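## Task

A slant-cut wooden offcut lies loose on the upturned palm. Rotate it within the hand until its orientation relative to the hand matches the two goal pictures. Only this hand may touch it (the wrist camera, the camera's post and the arm's final link count as hand); if the offcut contacts anything else or leaves the hand, the task fails. To finish, keep it motionless briefly, resting on the palm or fingers and clear of the wrist, camera and post, with the palm pointing straight up and no hand motor showing "moving" or "overload" or building toward a shutdown (motors dead since the start are excused), then declare it done. The hand is then opened automatically, and the orientation must still be right with the hand open; anything the robot alone was holding in place does not count, only the piece resting on the open hand.

## Robot and tools

ROBOT. A single six-joint arm (shoulder pan, shoulder lift, elbow, wrist 1, wrist 2, wrist 3) carries a right hand with index, middle, ring and thumb, driven by 16 motors. A force-torque sensor sits in the tool flange. A rigid mast on the palm side of the wrist occupies x +0.05 to +0.10, z -0.16 to -0.11, reaching y = +0.06 m; it can collide. Fingertips have grippy rubber caps; the rest of the hand is slippery.

FRAMES. Scene frame: origin on the table under the arm base, +z up, +y to the left when facing along +x. Results give the hand point position (m) and orientation (quaternion w,x,y,z) in this frame. Hand point frame: a point in front of the palm where thumb, index and middle tips meet in a pinch; +z runs along straightened fingers toward the tips, +x crosses the palm away from the thumb, +y exits the palm face (the palm surface is at y = -0.062 m). Knuckles sit at z = -0.017 m, straight fingertips 0.139 m beyond. Bending a finger moves its tip toward +y. Palm up means hand +y aligned with world +z.

execute_actions(actions). actions is a list of actions; each action is a list of 1 to 15 rows; each row holds 24 numbers in [-1, 1] (the schema tolerates up to 30). One row runs for one control step (1/30 s); an action always lasts 15 steps (0.5 s), repeating its final row if shorter. An empty list only returns state and images.
Row layout: dx, dy, dz, rx, ry, rz, then 16 hand goals, then current_limit, speed.
- dx..rz: an offset, not a pose, in the hand point's own axes, always relative to the hand point pose measured when the action began (for a call's first action, the pose last reported). Rows do not accumulate. 1.0 equals 0.6 m for dx..dz and 180 degrees for the rotation vector rx, ry, rz. All zeros hold the arm still.
- Each commanded step is clipped to within 100 mm and 16 degrees of the measured pose; motion trails commands by about 0.17 s, and after an action the arm continues at most to the last clipped pose, so large moves need several actions.
- 16 hand numbers: absolute goal angles, each scaled linearly between that hinge's two stops, in this fixed order: index_mcp, index_abd, index_pip, index_dip, middle_mcp, middle_abd, middle_pip, middle_dip, ring_mcp, ring_abd, ring_pip, ring_dip, thumb_cmc, thumb_axl, thumb_mcp, thumb_ipl. Degrees at +1 / -1 and the straight value: finger _mcp knuckle flex toward palm (+128/-18; -0.75), _abd sideways away from thumb (+60/-60; 0.00), _pip middle joint (+108/-29; -0.58), _dip end joint (+117/-21; -0.70). thumb_cmc swings thumb from flat beside the palm to across its front (+120/-20; -0.71); thumb_axl rolls it about its length (+140/-27; -0.68); thumb_mcp (+109/-69; -0.23) and thumb_ipl (+108/-77; -0.17) flex it: toward +z with thumb_axl straight, toward the cmc swing direction with thumb_axl at +0.40.
- current_limit: per-motor current cap, linear from 0 mA at -1 to 550 mA at +1, minimum 11 mA; low values also slow hinges and may leave a finger unable to lift. speed: set-point rate of (speed+1)/2 × 5.9 rad/s, minimum 0.001 of that. Start values +0.4 and -0.6; both persist until rewritten.
A finger presses only while its goal lies past the object's surface; gear friction can keep some grip after lowering the goal.

move(target, speed, stop_force, blocking). target: one row laid out as above; pose part is an offset in hand point axes from the pose in the latest result that showed one; hand numbers are sent at the start. The hand point follows a straight path (0.5 to 10 s, cut off at 10 s), rotating the short way. speed: m/s, 0.002 to 0.5, default 0.25; rotation capped at twice that in rad/s. stop_force: N, 9 to 40, optional, allowed only after 0.2 s of scene time and not with blocking=false; ends the path when push against the motion rises that much, then backs off two steps; unreliable on rotating moves; omit it when moving away from a contact. blocking=false returns after 0.5 s; use wait or stop before sending further rows or moves. The "move:" line reports the ending (done, off_target, moving, held, fault, contact) and limits (paced = pose clipped, held = some steps blocked) plus the distance to target.

wait(seconds): 0 to 10, holds the last command. stop(): brakes a running move. zoom_image(camera, region): camera "cam_high" (fixed, overhead) or "cam_wrist" (fisheye on the hand); region [x0, y0, x1, y1] in pixels, at most 504 by 504. show_instructions(): shows the goal pictures. finished_scene(scene): ends the current scene by its number; irreversible.

RESULTS. State line with pose and velocities; "Hand target" is the pose the controller is driving to; per-motor lists in the order above: hand_goal, hand_measured, hand_current_ma (positive pushes toward -1), hand_state (moving, goal, blocked, overload); hand_current_limit, hand_speed; Wrist force and Wrist torque in hand point axes (offset up to about 4 N, noise, saturation near 50 N, "no reading" is harmless); step readings, with HELD marking restrained steps; "pose unreachable" means the clearance check altered the command.

AVOID. Dropping the piece or letting it touch anything but the hand; knocking anything off the table. A motor at 495 mA or more accumulates seconds and shuts down after 5 s for 10 s; keep currents lower. Joint torque limits: 133 N m for pan, lift, elbow; 24.9 N m for each wrist joint (held weight counts). Outside force of 150 N on the arm also faults it: a 10 s stop, rest of the call skipped, and hand commands ignored meanwhile. After a HAND FAULT line later calls in that reply are skipped. Motors warn at 70 °C (MOTOR HOT) and brake at 85 °C. The arm is stiff: fast or deep contacts cause faults. Random nudges may disturb the loose piece. Turn the piece gently with fingertips while the palm stays up, then settle it and idle the motors before finishing.

Each tool is called after "Request:" by a JSON object that holds its "method" and its "body", one argument or row to a line.

Reference images:

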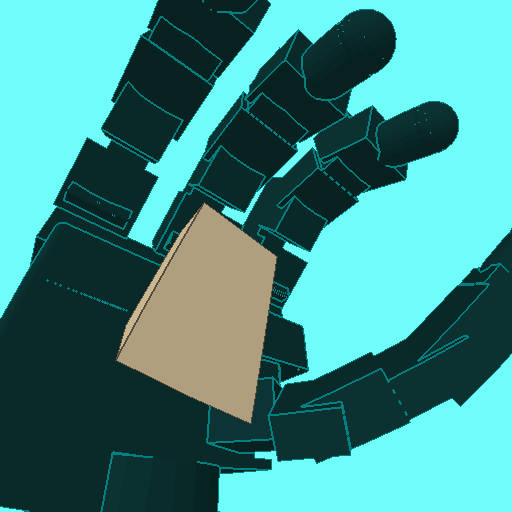

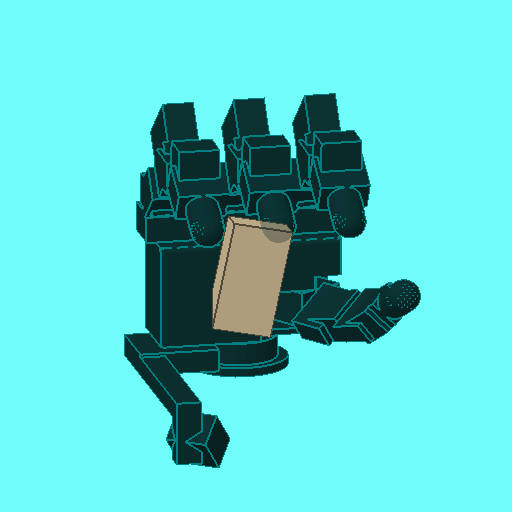

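## Session

I'll start by looking at the current state.

Request:
{"method": "execute_actions", "body": {
  "actions": []
}}

Scene clock: 0.00 s.
end_effector_position=(+0.5985, +0.0863, +0.4655) hand_goal=(-0.046, +0.000, +0.008, -0.280, -0.046, +0.000, +0.008, -0.280, -0.046, +0.000, +0.008, -0.280, +0.104, -0.266, -0.032, +0.018) hand_measured=(-0.060, +0.000, +0.006, -0.282, -0.064, +0.000, +0.006, -0.282, -0.062, +0.000, +0.006, -0.282, +0.090, -0.270, -0.034, +0.016) hand_current_ma=(-80, +0, -15, -14, -95, +0, -13, -12, -90, +0, -13, -12, -77, -26, -13, -11) hand_state=(goal, goal, goal, goal, goal, goal, goal, goal, goal, goal, goal, goal, goal, goal, goal, goal) hand_current_limit=0.40 hand_speed=-0.60 end_effector_quat_wxyz=(+0.482, +0.455, +0.530, +0.529) end_effector_velocity=(-0.000, +0.001, +0.001) end_effector_angular_velocity=(+0.001, -0.001, +0.001)
Joint positions: [-0.141 -1.191  2.23  -4.208 -1.302 -0.027]
Joint velocities: [ 0.001 -0.001 -0.    -0.    -0.001  0.002]
Wrist force (N, on the end effector, along its own x y z axes, offset not removed): no reading
Wrist torque (N m, same axes, about the end effector's origin, offset not removed): no reading
Hand target: +0.599, +0.086, +0.466; +0.482, +0.455, +0.530, +0.529

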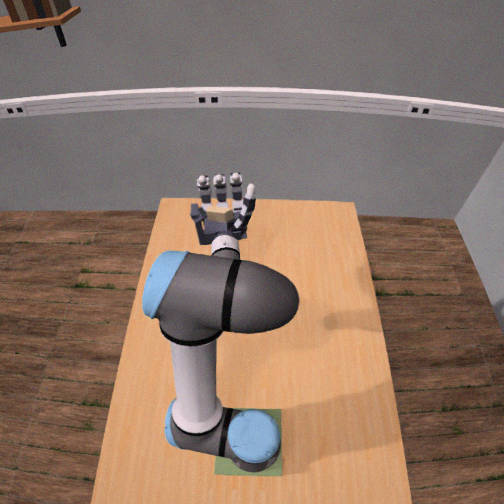

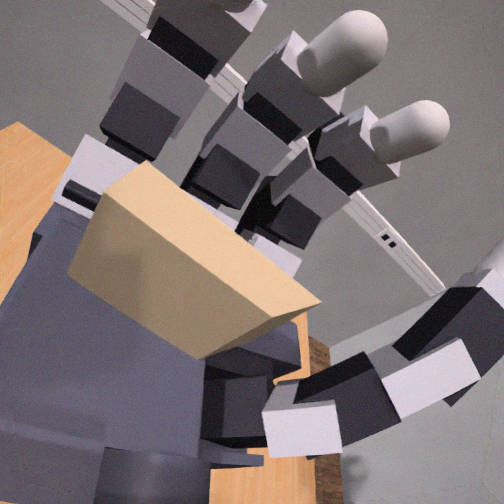

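Request:
{"method": "zoom_image", "body": {
  "camera": "cam_high",
  "region": [170, 160, 280, 270]
}}

Request:
{"method": "zoom_image", "body": {
  "camera": "cam_wrist",
  "region": [30, 130, 350, 450]
}}

Request:
{"method": "show_instructions", "body": {

}}

Region (170, 160, 280, 270) of cam_high's 504x504 image, scaled by 4.582, with more detail than that image has.

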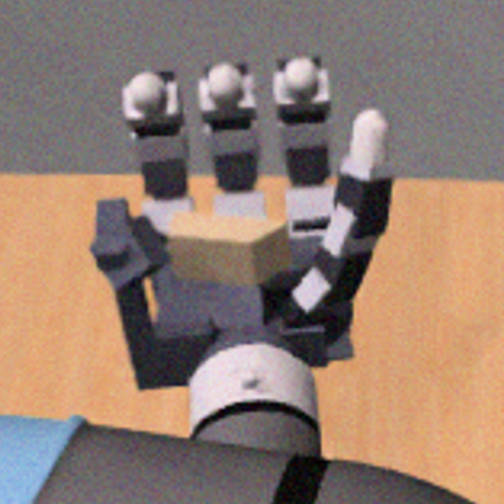

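Region (30, 130, 350, 450) of cam_wrist's 504x504 image, scaled by 1.575, with more detail than that image has.

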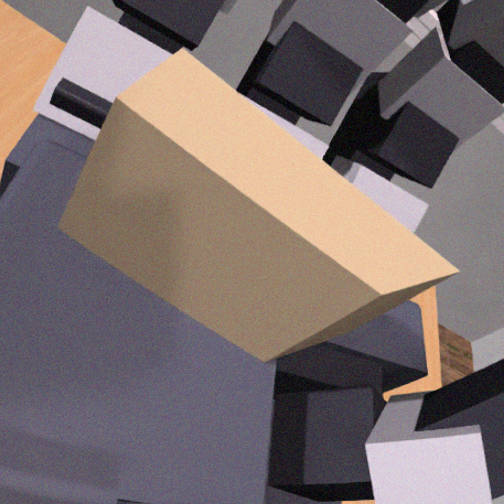

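Reference images for this scene: goal picture from the wrist camera place, goal picture looking into the palm.

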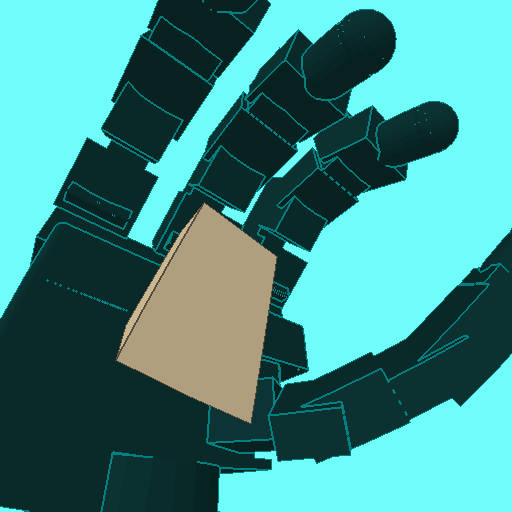

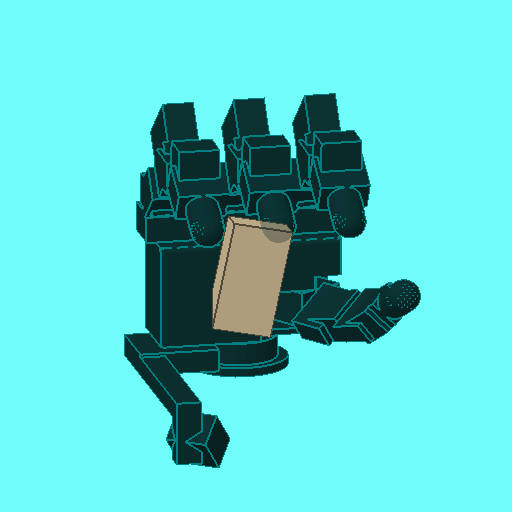

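Request:
{"method": "execute_actions", "body": {
  "actions": [
    [[0,0,0,0,0,0,-0.046,0,0.008,-0.28,-0.34,0,0.008,-0.28,-0.046,0,0.008,-0.28,0.104,-0.266,-0.032,0.018,0.4,-0.6]],
    [[0,0,0,0,0,0,-0.046,0,0.008,-0.28,-0.34,0,0.88,0.61,-0.046,0,0.008,-0.28,0.104,-0.266,-0.032,0.018,0.4,-0.6]],
    [[0,0,0,0,0,0,-0.046,0,0.008,-0.28,-0.34,0,0.88,0.61,-0.046,0,0.008,-0.28,0.104,-0.266,-0.032,0.018,0.4,-0.6]],
    [[0,0,0,0,0,0,-0.046,0,0.008,-0.28,-0.34,0,0.88,0.61,-0.046,0,0.008,-0.28,0.104,-0.266,-0.032,0.018,0.4,-0.6]]
  ]
}}

Scene clock: 122.00 s.
end_effector_position=(+0.5985, +0.0863, +0.4655) hand_goal=(-0.046, +0.000, +0.008, -0.280, -0.340, +0.000, +0.880, +0.610, -0.046, +0.000, +0.008, -0.280, +0.104, -0.266, -0.032, +0.018) hand_measured=(-0.060, +0.000, +0.006, -0.282, -0.348, +0.000, +0.880, +0.608, -0.062, +0.000, +0.006, -0.282, +0.090, -0.270, -0.034, +0.016) hand_current_ma=(-80, +0, -15, -14, -46, +0, -4, -12, -90, +0, -13, -12, -77, -26, -13, -11) hand_state=(goal, goal, goal, goal, goal, goal, goal, goal, goal, goal, goal, goal, goal, goal, goal, goal) hand_current_limit=0.40 hand_speed=-0.60 end_effector_quat_wxyz=(+0.482, +0.455, +0.530, +0.529) end_effector_velocity=(-0.000, +0.000, +0.000) end_effector_angular_velocity=(+0.000, -0.000, +0.001)
Joint positions: [-0.141 -1.191  2.23  -4.208 -1.302 -0.027]
Joint velocities: [ 0.001 -0.001  0.     0.     0.     0.001]
Wrist force (N, on the end effector, along its own x y z axes, offset not removed): [1.3 -1.4 -1.4]
Wrist torque (N m, same axes, about the end effector's origin, offset not removed): [-0.21 -0.05 -0.16]
Hand target: +0.599, +0.086, +0.466; +0.482, +0.455, +0.530, +0.529
Off the commanded pose: 0.000 m, 0 deg.
Step readings (end_effector_position; steps 1 to 15: 1st action; 16 to 30: 2nd action; 31 to 45: 3rd action; 46 to 60: 4th action):
0: (+0.5985, +0.0863, +0.4655)
1: (+0.5985, +0.0863, +0.4655)
2: (+0.5985, +0.0863, +0.4655)
4: (+0.5985, +0.0863, +0.4655)
8: (+0.5985, +0.0863, +0.4655)
15: (+0.5985, +0.0863, +0.4655)
16: (+0.5985, +0.0863, +0.4655)
17: (+0.5985, +0.0863, +0.4655)
19: (+0.5985, +0.0863, +0.4655)
23: (+0.5985, +0.0863, +0.4655)
30: (+0.5985, +0.0863, +0.4655)
31: (+0.5985, +0.0863, +0.4655)
32: (+0.5985, +0.0863, +0.4655)
34: (+0.5985, +0.0863, +0.4655)
38: (+0.5985, +0.0863, +0.4655)
45: (+0.5985, +0.0863, +0.4655)
46: (+0.5985, +0.0863, +0.4655)
47: (+0.5985, +0.0863, +0.4655)
49: (+0.5985, +0.0863, +0.4655)
53: (+0.5985, +0.0863, +0.4655)
60: end_effector_position above
camera_calibration (this result's frames):
cam_wrist: T_world_to_cam=[[0.0651928, -0.753651, 0.654034, -0.248814], [-0.66583, -0.521039, -0.534031, 0.645668], [0.74325, -0.40066, -0.535772, -0.0359819], [0, 0, 0, 1]] pos_world=[0.472869, 0.134482, 0.488261]

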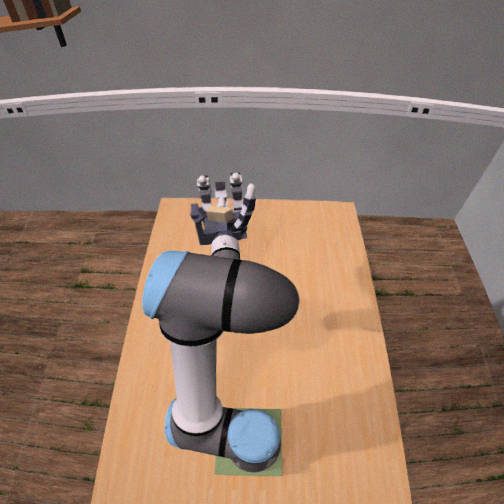

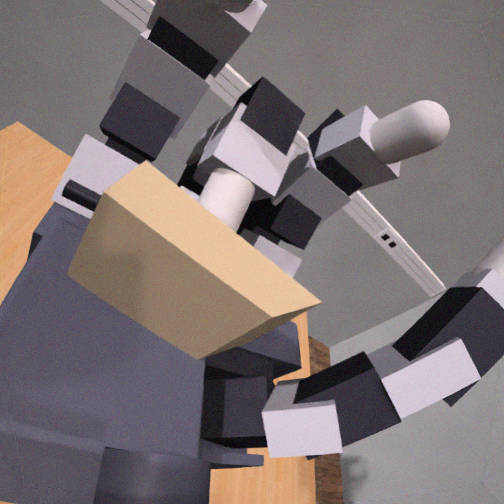

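Request:
{"method": "execute_actions", "body": {
  "actions": [
    [[0,0,0,0,0,0,-0.046,0,0.008,-0.28,0.0,0,0.88,0.61,-0.046,0,0.008,-0.28,0.104,-0.266,-0.032,0.018,0.4,-0.8]],
    [[0,0,0,0,0,0,-0.046,0,0.008,-0.28,0.0,0,0.88,0.61,-0.046,0,0.008,-0.28,0.104,-0.266,-0.032,0.018,0.4,-0.8]]
  ]
}}

Scene clock: 132.50 s.
end_effector_position=(+0.5985, +0.0863, +0.4655) hand_goal=(-0.046, +0.000, +0.008, -0.280, +0.000, +0.000, +0.880, +0.610, -0.046, +0.000, +0.008, -0.280, +0.104, -0.266, -0.032, +0.018) hand_measured=(-0.060, +0.000, +0.006, -0.282, -0.012, +0.000, +0.880, +0.608, -0.062, +0.000, +0.006, -0.282, +0.090, -0.270, -0.034, +0.016) hand_current_ma=(-80, +0, -15, -14, -62, +0, -1, -12, -90, +0, -13, -12, -77, -26, -13, -11) hand_state=(goal, goal, goal, goal, goal, goal, goal, goal, goal, goal, goal, goal, goal, goal, goal, goal) hand_current_limit=0.40 hand_speed=-0.80 end_effector_quat_wxyz=(+0.482, +0.455, +0.530, +0.529) end_effector_velocity=(+0.000, +0.000, -0.000) end_effector_angular_velocity=(+0.001, +0.001, +0.001)
Joint positions: [-0.141 -1.191  2.23  -4.208 -1.302 -0.027]
Joint velocities: [ 0.     0.001 -0.    -0.     0.001  0.001]
Wrist force (N, on the end effector, along its own x y z axes, offset not removed): [1.9 -0.6 1.0]
Wrist torque (N m, same axes, about the end effector's origin, offset not removed): [-0.35 -0.17 0.06]
Hand target: +0.599, +0.086, +0.466; +0.482, +0.455, +0.530, +0.529
Off the commanded pose: 0.000 m, 0 deg.
Step readings (end_effector_position; steps 1 to 15: 1st action; 16 to 30: 2nd action):
0: (+0.5985, +0.0863, +0.4655)
1: (+0.5985, +0.0863, +0.4655)
2: (+0.5985, +0.0863, +0.4655)
4: (+0.5985, +0.0863, +0.4655)
8: (+0.5985, +0.0863, +0.4655)
15: (+0.5985, +0.0863, +0.4655)
16: (+0.5985, +0.0863, +0.4655)
17: (+0.5985, +0.0863, +0.4655)
19: (+0.5985, +0.0863, +0.4655)
23: (+0.5985, +0.0863, +0.4655)
30: end_effector_position above
camera_calibration (this result's frames):
cam_wrist: T_world_to_cam=[[0.065193, -0.753651, 0.654034, -0.248814], [-0.66583, -0.521039, -0.534031, 0.645668], [0.74325, -0.40066, -0.535772, -0.0359819], [0, 0, 0, 1]] pos_world=[0.472869, 0.134482, 0.488261]

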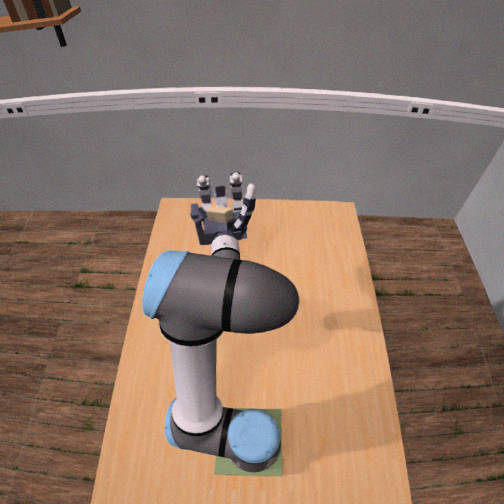

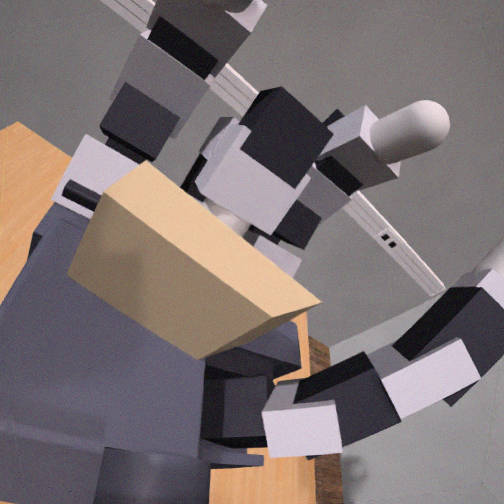

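Request:
{"method": "execute_actions", "body": {
  "actions": [
    [[0,0,0,0,0,0,-0.046,0,0.008,-0.28,0.1,0,0.88,0.2,-0.046,0,0.008,-0.28,0.104,-0.266,-0.032,0.018,0.4,-0.85]],
    [[0,0,0,0,0,0,-0.046,0,0.008,-0.28,0.1,0,0.88,0.2,-0.046,0,0.008,-0.28,0.104,-0.266,-0.032,0.018,0.4,-0.85]],
    [[0,0,0,0,0,0,-0.046,0,0.008,-0.28,0.1,0,0.88,0.2,-0.046,0,0.008,-0.28,0.104,-0.266,-0.032,0.018,0.4,-0.85]]
  ]
}}

Scene clock: 150.60 s.
end_effector_position=(+0.5985, +0.0863, +0.4655) hand_goal=(-0.046, +0.000, +0.008, -0.280, +0.100, +0.000, +0.880, +0.200, -0.046, +0.000, +0.008, -0.280, +0.104, -0.266, -0.032, +0.018) hand_measured=(-0.060, +0.000, +0.006, -0.282, +0.060, +0.000, +0.888, +0.528, -0.062, +0.000, +0.006, -0.282, +0.090, -0.270, -0.034, +0.016) hand_current_ma=(-80, +0, -15, -14, -210, +0, +36, +385, -90, +0, -13, -12, -77, -26, -13, -11) hand_state=(goal, goal, goal, goal, blocked, goal, goal, blocked, goal, goal, goal, goal, goal, goal, goal, goal) hand_current_limit=0.40 hand_speed=-0.85 end_effector_quat_wxyz=(+0.482, +0.455, +0.530, +0.529) end_effector_velocity=(-0.000, -0.001, -0.000) end_effector_angular_velocity=(+0.000, +0.000, -0.002)
Joint positions: [-0.141 -1.191  2.23  -4.208 -1.302 -0.027]
Joint velocities: [-0.001 -0.     0.001  0.    -0.001  0.   ]
Wrist force (N, on the end effector, along its own x y z axes, offset not removed): [1.3 0.4 -1.6]
Wrist torque (N m, same axes, about the end effector's origin, offset not removed): [0.02 0.03 -0.05]
Hand target: +0.599, +0.086, +0.466; +0.482, +0.455, +0.530, +0.529
Off the commanded pose: 0.000 m, 0 deg.
Step readings (end_effector_position; steps 1 to 15: 1st action; 16 to 30: 2nd action; 31 to 45: 3rd action):
0: (+0.5985, +0.0863, +0.4655)
1: (+0.5985, +0.0863, +0.4655)
2: (+0.5985, +0.0863, +0.4655)
4: (+0.5985, +0.0863, +0.4655)
8: (+0.5985, +0.0863, +0.4655)
15: (+0.5985, +0.0863, +0.4655)
16: (+0.5985, +0.0863, +0.4655)
17: (+0.5985, +0.0863, +0.4655)
19: (+0.5985, +0.0863, +0.4655)
23: (+0.5985, +0.0863, +0.4655)
30: (+0.5985, +0.0863, +0.4655)
31: (+0.5985, +0.0863, +0.4655)
32: (+0.5985, +0.0863, +0.4655)
34: (+0.5985, +0.0863, +0.4655)
38: (+0.5985, +0.0863, +0.4655)
45: end_effector_position above
camera_calibration (this result's frames):
cam_wrist: T_world_to_cam=[[0.0651926, -0.753651, 0.654034, -0.248814], [-0.66583, -0.521039, -0.534031, 0.645668], [0.74325, -0.40066, -0.535771, -0.0359823], [0, 0, 0, 1]] pos_world=[0.472869, 0.134482, 0.488261]

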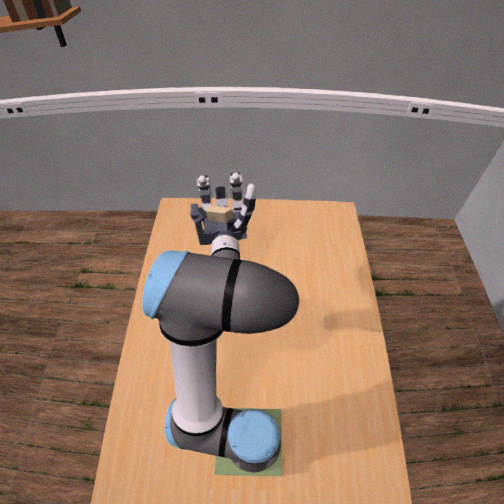

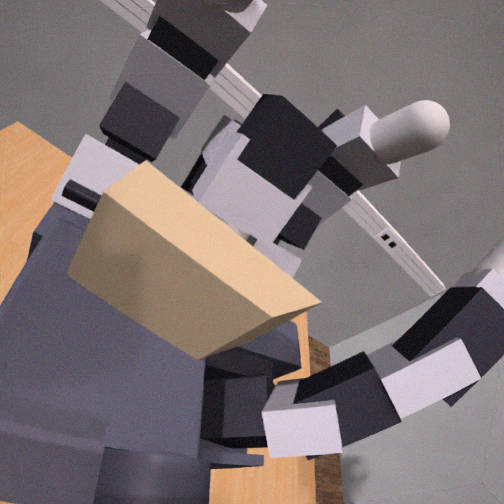

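Request:
{"method": "execute_actions", "body": {
  "actions": [
    [[0,0,0,0,0,0,-0.046,0,0.008,-0.28,-0.1,0,0.88,0.5,-0.046,0,0.008,-0.28,0.104,-0.266,-0.032,0.018,0.4,-0.85]],
    [[0,0,0,0,0,0,-0.046,0,0.008,-0.28,-0.1,0,0.88,0.2,-0.046,0,0.008,-0.28,0.104,-0.266,-0.032,0.018,0.4,-0.85]],
    [[0,0,0,0,0,0,-0.046,0,0.008,-0.28,-0.1,0,0.88,0.2,-0.046,0,0.008,-0.28,0.104,-0.266,-0.032,0.018,0.4,-0.85]],
    [[0,0,0,0,0,0,-0.046,0,0.008,-0.28,-0.1,0,0.88,0.2,-0.046,0,0.008,-0.28,0.104,-0.266,-0.032,0.018,0.4,-0.85]]
  ]
}}

Scene clock: 164.60 s.
end_effector_position=(+0.5985, +0.0863, +0.4655) hand_goal=(-0.046, +0.000, +0.008, -0.280, -0.100, +0.000, +0.880, +0.200, -0.046, +0.000, +0.008, -0.280, +0.104, -0.266, -0.032, +0.018) hand_measured=(-0.060, +0.000, +0.006, -0.282, -0.102, +0.000, +0.888, +0.204, -0.062, +0.000, +0.006, -0.282, +0.090, -0.270, -0.034, +0.016) hand_current_ma=(-80, +0, -15, -14, -11, +0, +42, +20, -90, +0, -13, -12, -77, -26, -13, -11) hand_state=(goal, goal, goal, goal, goal, goal, goal, goal, goal, goal, goal, goal, goal, goal, goal, goal) hand_current_limit=0.40 hand_speed=-0.85 end_effector_quat_wxyz=(+0.482, +0.455, +0.530, +0.529) end_effector_velocity=(+0.000, -0.000, -0.001) end_effector_angular_velocity=(+0.001, +0.001, -0.001)
Joint positions: [-0.141 -1.191  2.23  -4.208 -1.302 -0.027]
Joint velocities: [ 0.     0.001  0.     0.    -0.002  0.   ]
Wrist force (N, on the end effector, along its own x y z axes, offset not removed): [2.9 0.1 1.7]
Wrist torque (N m, same axes, about the end effector's origin, offset not removed): [-0.33 -0.24 0.15]
Hand target: +0.599, +0.086, +0.466; +0.482, +0.455, +0.530, +0.529
Off the commanded pose: 0.000 m, 0 deg.
Step readings (end_effector_position; steps 1 to 15: 1st action; 16 to 30: 2nd action; 31 to 45: 3rd action; 46 to 60: 4th action):
0: (+0.5985, +0.0863, +0.4655)
1: (+0.5985, +0.0863, +0.4655)
2: (+0.5985, +0.0863, +0.4655)
4: (+0.5985, +0.0863, +0.4655)
8: (+0.5985, +0.0863, +0.4655)
15: (+0.5985, +0.0863, +0.4655)
16: (+0.5985, +0.0863, +0.4655)
17: (+0.5985, +0.0863, +0.4655)
19: (+0.5985, +0.0863, +0.4655)
23: (+0.5985, +0.0863, +0.4655)
30: (+0.5985, +0.0863, +0.4655)
31: (+0.5985, +0.0863, +0.4655)
32: (+0.5985, +0.0863, +0.4655)
34: (+0.5985, +0.0863, +0.4655)
38: (+0.5985, +0.0863, +0.4655)
45: (+0.5985, +0.0863, +0.4655)
46: (+0.5985, +0.0863, +0.4655)
47: (+0.5985, +0.0863, +0.4655)
49: (+0.5985, +0.0863, +0.4655)
53: (+0.5985, +0.0863, +0.4655)
60: end_effector_position above
camera_calibration (this result's frames):
cam_wrist: T_world_to_cam=[[0.0651924, -0.753651, 0.654034, -0.248814], [-0.665829, -0.521039, -0.534031, 0.645668], [0.74325, -0.40066, -0.535771, -0.0359823], [0, 0, 0, 1]] pos_world=[0.472869, 0.134482, 0.488261]

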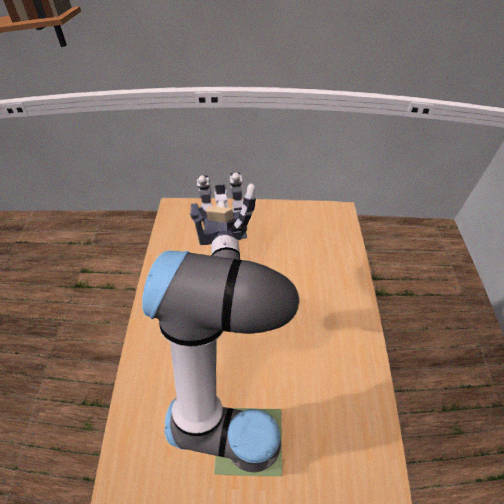

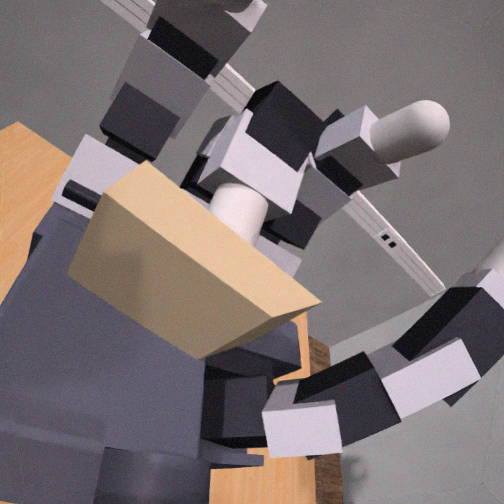

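Request:
{"method": "execute_actions", "body": {
  "actions": [
    [[0,0,0,0,0,0,-0.046,0,0.008,-0.28,-0.05,0,0.88,-0.05,-0.046,0,0.008,-0.28,0.104,-0.266,-0.032,0.018,0.4,-0.85]],
    [[0,0,0,0,0,0,-0.046,0,0.008,-0.28,-0.05,0,0.88,-0.05,-0.046,0,0.008,-0.28,0.104,-0.266,-0.032,0.018,0.4,-0.85]]
  ]
}}

Scene clock: 173.43 s.
end_effector_position=(+0.5985, +0.0863, +0.4655) hand_goal=(-0.046, +0.000, +0.008, -0.280, -0.050, +0.000, +0.880, -0.050, -0.046, +0.000, +0.008, -0.280, +0.104, -0.266, -0.032, +0.018) hand_measured=(-0.060, +0.000, +0.006, -0.282, -0.062, +0.000, +0.888, -0.046, -0.062, +0.000, +0.006, -0.282, +0.090, -0.270, -0.034, +0.016) hand_current_ma=(-80, +0, -15, -14, -66, +0, +42, +24, -90, +0, -13, -12, -77, -26, -13, -11) hand_state=(goal, goal, goal, goal, goal, goal, goal, goal, goal, goal, goal, goal, goal, goal, goal, goal) hand_current_limit=0.40 hand_speed=-0.85 end_effector_quat_wxyz=(+0.482, +0.455, +0.530, +0.529) end_effector_velocity=(+0.000, -0.000, +0.000) end_effector_angular_velocity=(-0.001, -0.001, -0.000)
Joint positions: [-0.141 -1.191  2.23  -4.208 -1.302 -0.027]
Joint velocities: [-0.001 -0.    -0.    -0.     0.001 -0.001]
Wrist force (N, on the end effector, along its own x y z axes, offset not removed): [2.0 0.4 2.0]
Wrist torque (N m, same axes, about the end effector's origin, offset not removed): [-0.31 -0.22 0.18]
Hand target: +0.599, +0.086, +0.466; +0.482, +0.455, +0.530, +0.529
Off the commanded pose: 0.000 m, 0 deg.
Step readings (end_effector_position; steps 1 to 15: 1st action; 16 to 30: 2nd action):
0: (+0.5985, +0.0863, +0.4655)
1: (+0.5985, +0.0863, +0.4655)
2: (+0.5985, +0.0863, +0.4655)
4: (+0.5985, +0.0863, +0.4655)
8: (+0.5985, +0.0863, +0.4655)
15: (+0.5985, +0.0863, +0.4655)
16: (+0.5985, +0.0863, +0.4655)
17: (+0.5985, +0.0863, +0.4655)
19: (+0.5985, +0.0863, +0.4655)
23: (+0.5985, +0.0863, +0.4655)
30: end_effector_position above
camera_calibration (this result's frames):
cam_wrist: T_world_to_cam=[[0.0651925, -0.753651, 0.654034, -0.248814], [-0.66583, -0.521039, -0.534031, 0.645668], [0.74325, -0.40066, -0.535771, -0.0359822], [0, 0, 0, 1]] pos_world=[0.472869, 0.134482, 0.488261]

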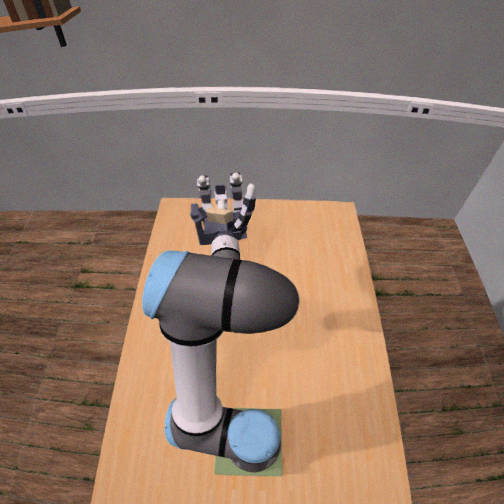

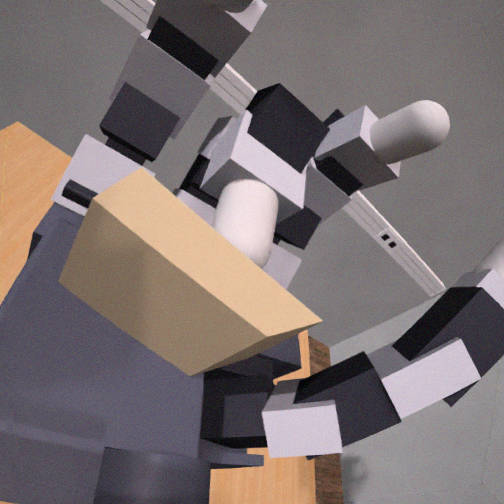

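Request:
{"method": "execute_actions", "body": {
  "actions": [
    [[0,0,0,0,0,0,-0.046,0,0.008,-0.28,0.06,0,0.88,-0.12,-0.046,0,0.008,-0.28,0.104,-0.266,-0.032,0.018,0.4,-0.85]],
    [[0,0,0,0,0,0,-0.046,0,0.008,-0.28,0.06,0,0.88,-0.12,-0.046,0,0.008,-0.28,0.104,-0.266,-0.032,0.018,0.4,-0.85]]
  ]
}}

Scene clock: 186.43 s.
end_effector_position=(+0.5985, +0.0863, +0.4655) hand_goal=(-0.046, +0.000, +0.008, -0.280, +0.060, +0.000, +0.880, -0.120, -0.046, +0.000, +0.008, -0.280, +0.104, -0.266, -0.032, +0.018) hand_measured=(-0.060, +0.000, +0.006, -0.282, +0.048, +0.000, +0.888, -0.116, -0.062, +0.000, +0.006, -0.282, +0.090, -0.270, -0.034, +0.016) hand_current_ma=(-80, +0, -15, -14, -62, +0, +38, +17, -90, +0, -13, -12, -77, -26, -13, -11) hand_state=(goal, goal, goal, goal, goal, goal, goal, goal, goal, goal, goal, goal, goal, goal, goal, goal) hand_current_limit=0.40 hand_speed=-0.85 end_effector_quat_wxyz=(+0.482, +0.455, +0.530, +0.529) end_effector_velocity=(-0.000, -0.001, +0.000) end_effector_angular_velocity=(-0.001, -0.001, -0.002)
Joint positions: [-0.141 -1.191  2.23  -4.208 -1.302 -0.027]
Joint velocities: [-0.001 -0.    -0.    -0.    -0.001 -0.001]
Wrist force (N, on the end effector, along its own x y z axes, offset not removed): [-0.2 -0.1 1.6]
Wrist torque (N m, same axes, about the end effector's origin, offset not removed): [-0.29 0.09 -0.09]
Hand target: +0.599, +0.086, +0.466; +0.482, +0.455, +0.530, +0.529
Off the commanded pose: 0.000 m, 0 deg.
Step readings (end_effector_position; steps 1 to 15: 1st action; 16 to 30: 2nd action):
0: (+0.5985, +0.0863, +0.4655)
1: (+0.5985, +0.0863, +0.4655)
2: (+0.5985, +0.0863, +0.4655)
4: (+0.5985, +0.0863, +0.4655)
8: (+0.5985, +0.0863, +0.4655)
15: (+0.5985, +0.0863, +0.4655)
16: (+0.5985, +0.0863, +0.4655)
17: (+0.5985, +0.0863, +0.4655)
19: (+0.5985, +0.0863, +0.4655)
23: (+0.5985, +0.0863, +0.4655)
30: end_effector_position above
camera_calibration (this result's frames):
cam_wrist: T_world_to_cam=[[0.0651927, -0.753651, 0.654034, -0.248814], [-0.66583, -0.521039, -0.534031, 0.645668], [0.74325, -0.40066, -0.535771, -0.0359822], [0, 0, 0, 1]] pos_world=[0.472869, 0.134482, 0.488261]

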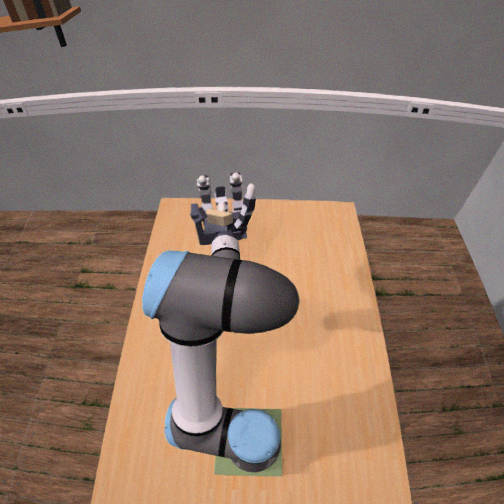

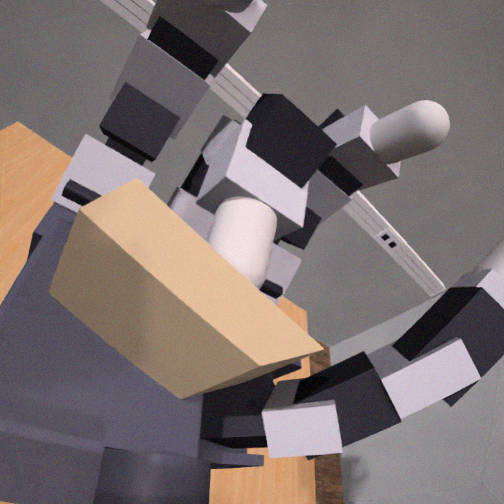

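Request:
{"method": "move", "body": {
  "target": [0,0,0,0.067,0,0,-0.046,0,0.008,-0.28,0.06,0,0.88,-0.12,-0.046,0,0.008,-0.28,0.104,-0.266,-0.032,0.018,0.4,-0.85],
  "speed": 0.1
}}

Scene clock: 249.03 s.
end_effector_position=(+0.5985, +0.0864, +0.4655) hand_goal=(-0.046, +0.000, +0.008, -0.280, +0.060, +0.000, +0.880, -0.120, -0.046, +0.000, +0.008, -0.280, +0.104, -0.266, -0.032, +0.018) hand_measured=(-0.060, +0.000, +0.006, -0.282, +0.048, +0.000, +0.888, -0.116, -0.062, +0.000, +0.006, -0.282, +0.090, -0.270, -0.034, +0.016) hand_current_ma=(-80, +0, -15, -14, -62, +0, +38, +17, -90, +0, -13, -12, -77, -26, -8, -10) hand_state=(goal, goal, goal, goal, goal, goal, goal, goal, goal, goal, goal, goal, goal, goal, goal, goal) hand_current_limit=0.40 hand_speed=-0.85 end_effector_quat_wxyz=(+0.432, +0.503, +0.582, +0.470) end_effector_velocity=(+0.000, +0.000, +0.000) end_effector_angular_velocity=(-0.001, +0.014, +0.000)
Joint positions: [-0.147 -1.382  2.293 -3.864 -1.308 -0.085]
Joint velocities: [ 0.001 -0.013  0.001  0.026 -0.001 -0.003]
Wrist force (N, on the end effector, along its own x y z axes, offset not removed): [2.8 -1.8 0.4]
Wrist torque (N m, same axes, about the end effector's origin, offset not removed): [-0.38 -0.18 0.12]
Hand target: +0.599, +0.086, +0.466; +0.432, +0.503, +0.583, +0.470
Off the commanded pose: 0.000 m, 0 deg.
move: done
camera_calibration (this result's frames):
cam_wrist: T_world_to_cam=[[0.195434, -0.73803, 0.645846, -0.324281], [-0.763609, -0.527745, -0.372003, 0.629298], [0.615391, -0.420472, -0.666706, 0.103241], [0, 0, 0, 1]] pos_world=[0.48038, 0.13619, 0.512368]

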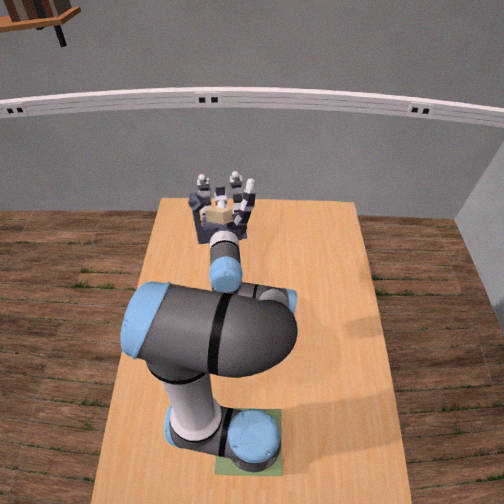

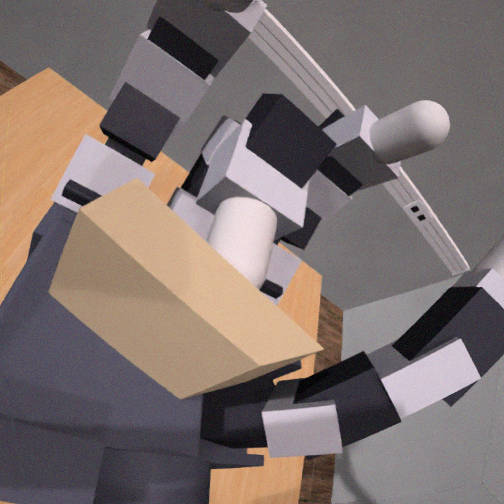

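Request:
{"method": "move", "body": {
  "target": [0,0,0,0.045,0,0,-0.046,0,0.008,-0.28,0.06,0,0.88,-0.12,-0.046,0,0.008,-0.28,0.104,-0.266,-0.032,0.018,0.4,-0.85],
  "speed": 0.1
}}

Scene clock: 263.37 s.
end_effector_position=(+0.5984, +0.0863, +0.4655) hand_goal=(-0.046, +0.000, +0.008, -0.280, +0.060, +0.000, +0.880, -0.120, -0.046, +0.000, +0.008, -0.280, +0.104, -0.266, -0.032, +0.018) hand_measured=(-0.060, +0.000, +0.006, -0.282, +0.048, +0.000, +0.888, -0.116, -0.062, +0.000, +0.006, -0.282, +0.090, -0.270, -0.032, +0.016) hand_current_ma=(-80, +0, -15, -14, -62, +0, +38, +17, -90, +0, -13, -12, -77, -26, -3, -9) hand_state=(goal, goal, goal, goal, goal, goal, goal, goal, goal, goal, goal, goal, goal, goal, goal, goal) hand_current_limit=0.40 hand_speed=-0.85 end_effector_quat_wxyz=(+0.396, +0.532, +0.614, +0.428) end_effector_velocity=(-0.000, +0.001, +0.001) end_effector_angular_velocity=(-0.002, +0.012, +0.002)
Joint positions: [-0.146 -1.507  2.299 -3.6   -1.323 -0.121]
Joint velocities: [ 0.002 -0.012 -0.003  0.027 -0.002 -0.004]
Wrist force (N, on the end effector, along its own x y z axes, offset not removed): [1.6 -0.4 2.2]
Wrist torque (N m, same axes, about the end effector's origin, offset not removed): [-0.32 -0.17 -0.01]
Hand target: +0.598, +0.086, +0.466; +0.396, +0.532, +0.614, +0.428
Off the commanded pose: 0.000 m, 0 deg.
move: done
camera_calibration (this result's frames):
cam_wrist: T_world_to_cam=[[0.280435, -0.728338, 0.625204, -0.36638], [-0.809497, -0.529474, -0.253715, 0.601787], [0.51582, -0.43495, -0.738071, 0.197319], [0, 0, 0, 1]] pos_world=[0.48811, 0.137606, 0.527381]

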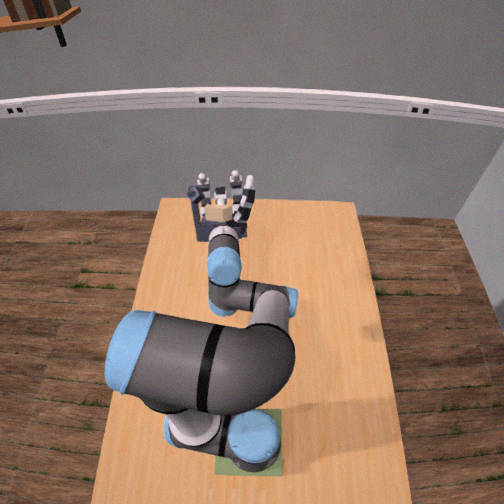

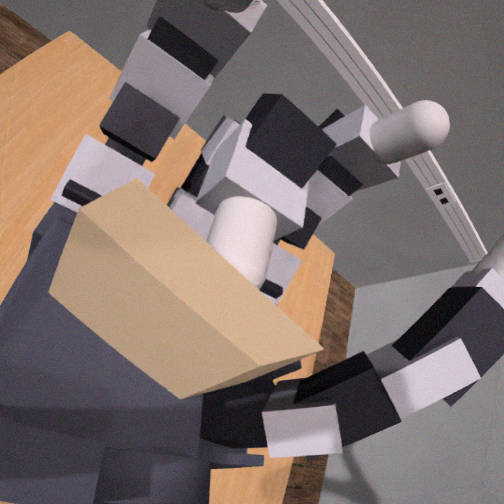

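Request:
{"method": "execute_actions", "body": {
  "actions": [
    [[0,0,0,0,0,0,-0.046,0,0.008,-0.28,-0.04,0,0.88,-0.08,-0.046,0,0.008,-0.28,0.104,-0.266,-0.032,0.018,0.4,-0.85]],
    [[0,0,0,0,0,0,-0.046,0,0.008,-0.28,-0.04,0,0.88,-0.08,-0.046,0,0.008,-0.28,0.104,-0.266,-0.032,0.018,0.4,-0.85]]
  ]
}}

Scene clock: 336.93 s.
end_effector_position=(+0.5984, +0.0864, +0.4655) hand_goal=(-0.046, +0.000, +0.008, -0.280, -0.040, +0.000, +0.880, -0.080, -0.046, +0.000, +0.008, -0.280, +0.104, -0.266, -0.032, +0.018) hand_measured=(-0.060, +0.000, +0.006, -0.282, -0.044, +0.000, +0.888, -0.082, -0.062, +0.000, +0.006, -0.282, +0.090, -0.270, -0.032, +0.016) hand_current_ma=(-80, +0, -15, -14, -22, +0, +38, -9, -90, +0, -13, -12, -77, -26, -3, -9) hand_state=(goal, goal, goal, goal, goal, goal, goal, goal, goal, goal, goal, goal, goal, goal, goal, goal) hand_current_limit=0.40 hand_speed=-0.85 end_effector_quat_wxyz=(+0.396, +0.532, +0.614, +0.428) end_effector_velocity=(+0.000, +0.000, -0.000) end_effector_angular_velocity=(+0.000, +0.000, +0.001)
Joint positions: [-0.146 -1.507  2.299 -3.6   -1.324 -0.121]
Joint velocities: [ 0.     0.001 -0.001  0.     0.001 -0.   ]
Wrist force (N, on the end effector, along its own x y z axes, offset not removed): [1.7 -0.6 -1.3]
Wrist torque (N m, same axes, about the end effector's origin, offset not removed): [-0.15 -0.08 -0.01]
Hand target: +0.598, +0.086, +0.466; +0.396, +0.532, +0.614, +0.428
Off the commanded pose: 0.000 m, 0 deg.
Step readings (end_effector_position; steps 1 to 15: 1st action; 16 to 30: 2nd action):
0: (+0.5985, +0.0864, +0.4655)
1: (+0.5985, +0.0864, +0.4655)
2: (+0.5984, +0.0864, +0.4656)
4: (+0.5984, +0.0864, +0.4657)
8: (+0.5984, +0.0864, +0.4657)
15: (+0.5984, +0.0864, +0.4655)
16: (+0.5984, +0.0864, +0.4655)
17: (+0.5984, +0.0864, +0.4655)
19: (+0.5984, +0.0864, +0.4655)
23: (+0.5984, +0.0864, +0.4655)
30: end_effector_position above
camera_calibration (this result's frames):
cam_wrist: T_world_to_cam=[[0.280471, -0.728309, 0.625221, -0.366391], [-0.809468, -0.529522, -0.253708, 0.601786], [0.515846, -0.434939, -0.738059, 0.19733], [0, 0, 0, 1]] pos_world=[0.488097, 0.137639, 0.527394]

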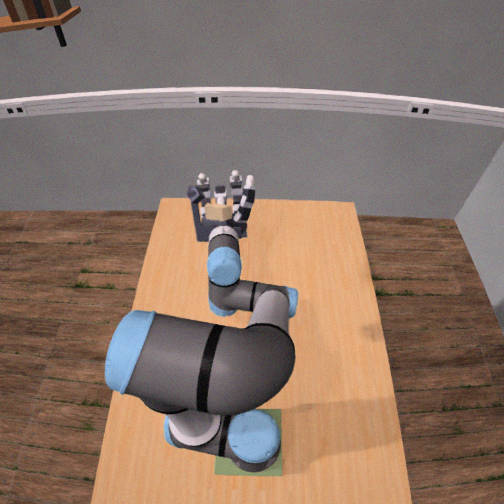

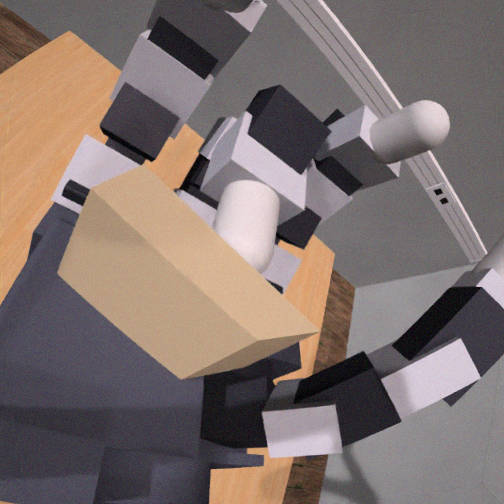

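Request:
{"method": "execute_actions", "body": {
  "actions": [
    [[0,0,0,0,0,0,-0.046,0,0.008,-0.28,0.0,0.5,0.88,-0.08,-0.046,0,0.008,-0.28,0.104,-0.266,-0.032,0.018,0.4,-0.8]],
    [[0,0,0,0,0,0,-0.046,0,0.008,-0.28,0.0,0.5,0.88,-0.08,-0.046,0,0.008,-0.28,0.104,-0.266,-0.032,0.018,0.4,-0.8]],
    [[0,0,0,0,0,0,-0.046,0,0.008,-0.28,0.0,0.5,0.88,-0.08,-0.046,0,0.008,-0.28,0.104,-0.266,-0.032,0.018,0.4,-0.8]]
  ]
}}

Scene clock: 360.30 s.
end_effector_position=(+0.5984, +0.0864, +0.4655) hand_goal=(-0.046, +0.000, +0.008, -0.280, +0.000, +0.500, +0.880, -0.080, -0.046, +0.000, +0.008, -0.280, +0.104, -0.266, -0.032, +0.018) hand_measured=(-0.060, +0.000, +0.006, -0.282, -0.018, +0.498, +0.886, -0.082, -0.062, +0.000, +0.006, -0.282, +0.090, -0.270, -0.032, +0.016) hand_current_ma=(-80, +0, -15, -14, -93, -12, +32, -9, -90, +0, -13, -12, -77, -26, -3, -9) hand_state=(goal, goal, goal, goal, goal, goal, goal, goal, goal, goal, goal, goal, goal, goal, goal, goal) hand_current_limit=0.40 hand_speed=-0.80 end_effector_quat_wxyz=(+0.396, +0.532, +0.614, +0.428) end_effector_velocity=(+0.000, -0.000, +0.001) end_effector_angular_velocity=(-0.001, -0.001, -0.001)
Joint positions: [-0.146 -1.508  2.299 -3.6   -1.324 -0.121]
Joint velocities: [ 0.    -0.    -0.001 -0.    -0.001 -0.001]
Wrist force (N, on the end effector, along its own x y z axes, offset not removed): [1.9 -1.5 -0.2]
Wrist torque (N m, same axes, about the end effector's origin, offset not removed): [-0.22 -0.20 0.00]
Hand target: +0.598, +0.086, +0.466; +0.396, +0.532, +0.614, +0.428
Off the commanded pose: 0.000 m, 0 deg.
Step readings (end_effector_position; steps 1 to 15: 1st action; 16 to 30: 2nd action; 31 to 45: 3rd action):
0: (+0.5984, +0.0864, +0.4655)
1: (+0.5984, +0.0864, +0.4655)
2: (+0.5984, +0.0864, +0.4655)
4: (+0.5984, +0.0864, +0.4655)
8: (+0.5984, +0.0864, +0.4655)
15: (+0.5984, +0.0864, +0.4655)
16: (+0.5984, +0.0864, +0.4655)
17: (+0.5984, +0.0864, +0.4655)
19: (+0.5984, +0.0864, +0.4655)
23: (+0.5984, +0.0864, +0.4655)
30: (+0.5984, +0.0864, +0.4655)
31: (+0.5984, +0.0864, +0.4655)
32: (+0.5984, +0.0864, +0.4655)
34: (+0.5984, +0.0864, +0.4655)
38: (+0.5984, +0.0864, +0.4655)
45: end_effector_position above
camera_calibration (this result's frames):
cam_wrist: T_world_to_cam=[[0.280462, -0.728302, 0.625234, -0.366397], [-0.809473, -0.529518, -0.2537, 0.601784], [0.515843, -0.434957, -0.738051, 0.197334], [0, 0, 0, 1]] pos_world=[0.488096, 0.137639, 0.527399]

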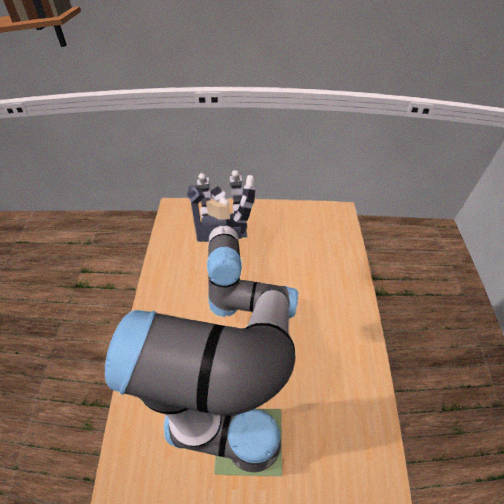

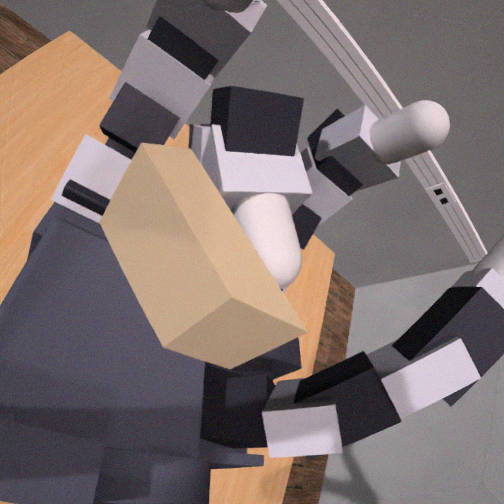

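Request:
{"method": "execute_actions", "body": {
  "actions": [
    [[0,0,0,0,0,0,-0.046,0,0.008,-0.28,0.0,0.5,0.88,-0.08,-0.046,0,0.008,-0.28,0.4,0.04,0.22,0.26,0.4,-0.7]],
    [[0,0,0,0,0,0,-0.046,0,0.008,-0.28,0.0,0.5,0.88,-0.08,-0.046,0,0.008,-0.28,0.4,0.04,0.22,0.26,0.4,-0.7]],
    [[0,0,0,0,0,0,-0.046,0,0.008,-0.28,0.0,0.5,0.88,-0.08,-0.046,0,0.008,-0.28,0.4,0.04,0.22,0.26,0.4,-0.7]]
  ]
}}

Scene clock: 409.20 s.
end_effector_position=(+0.5984, +0.0864, +0.4655) hand_goal=(-0.046, +0.000, +0.008, -0.280, +0.000, +0.500, +0.880, -0.080, -0.046, +0.000, +0.008, -0.280, +0.400, +0.040, +0.220, +0.260) hand_measured=(-0.060, +0.000, +0.006, -0.282, -0.018, +0.498, +0.886, -0.082, -0.062, +0.000, +0.006, -0.282, +0.400, +0.034, +0.222, +0.260) hand_current_ma=(-80, +0, -15, -14, -93, -12, +32, -9, -90, +0, -13, -12, +1, -36, +16, -4) hand_state=(goal, goal, goal, goal, goal, goal, goal, goal, goal, goal, goal, goal, goal, goal, goal, goal) hand_current_limit=0.40 hand_speed=-0.70 end_effector_quat_wxyz=(+0.396, +0.532, +0.614, +0.428) end_effector_velocity=(-0.000, +0.000, -0.000) end_effector_angular_velocity=(+0.001, +0.000, -0.000)
Joint positions: [-0.146 -1.508  2.299 -3.6   -1.324 -0.121]
Joint velocities: [ 0.001 -0.     0.     0.    -0.001  0.001]
Wrist force (N, on the end effector, along its own x y z axes, offset not removed): [1.1 -0.8 -1.0]
Wrist torque (N m, same axes, about the end effector's origin, offset not removed): [-0.07 0.07 -0.13]
Hand target: +0.598, +0.086, +0.466; +0.396, +0.532, +0.614, +0.428
Off the commanded pose: 0.000 m, 0 deg.
Step readings (end_effector_position; steps 1 to 15: 1st action; 16 to 30: 2nd action; 31 to 45: 3rd action):
0: (+0.5984, +0.0864, +0.4655)
1: (+0.5984, +0.0864, +0.4655)
2: (+0.5984, +0.0864, +0.4655)
4: (+0.5984, +0.0864, +0.4655)
8: (+0.5984, +0.0864, +0.4655)
15: (+0.5984, +0.0864, +0.4655)
16: (+0.5984, +0.0864, +0.4655)
17: (+0.5984, +0.0864, +0.4655)
19: (+0.5984, +0.0864, +0.4655)
23: (+0.5984, +0.0864, +0.4655)
30: (+0.5984, +0.0864, +0.4655)
31: (+0.5984, +0.0864, +0.4655)
32: (+0.5984, +0.0864, +0.4655)
34: (+0.5984, +0.0864, +0.4655)
38: (+0.5984, +0.0864, +0.4655)
45: end_effector_position above
camera_calibration (this result's frames):
cam_wrist: T_world_to_cam=[[0.280462, -0.728302, 0.625234, -0.366397], [-0.809473, -0.529518, -0.2537, 0.601784], [0.515843, -0.434957, -0.738051, 0.197334], [0, 0, 0, 1]] pos_world=[0.488096, 0.137639, 0.527399]

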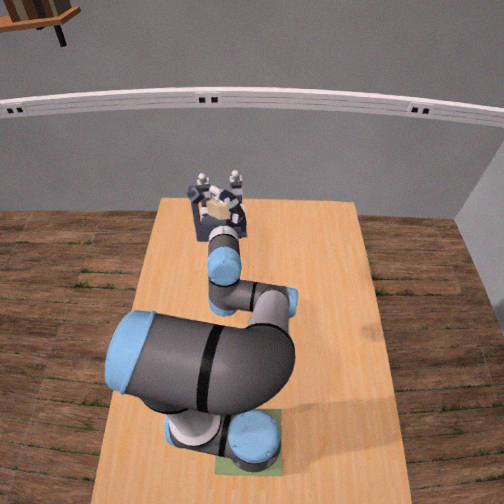

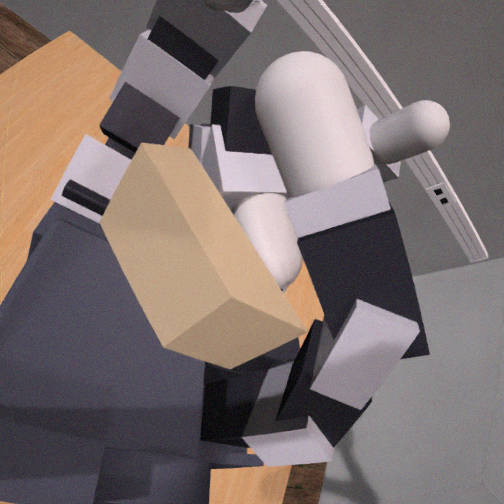

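Request:
{"method": "zoom_image", "body": {
  "camera": "cam_high",
  "region": [170, 160, 270, 260]
}}

Region (170, 160, 270, 260) of cam_high's 504x504 image, scaled by 5.040, with more detail than that image has.

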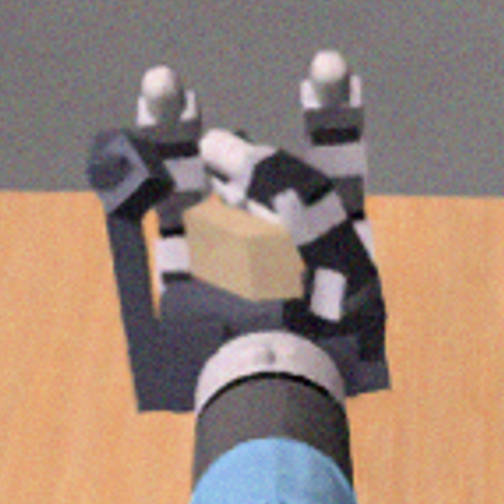

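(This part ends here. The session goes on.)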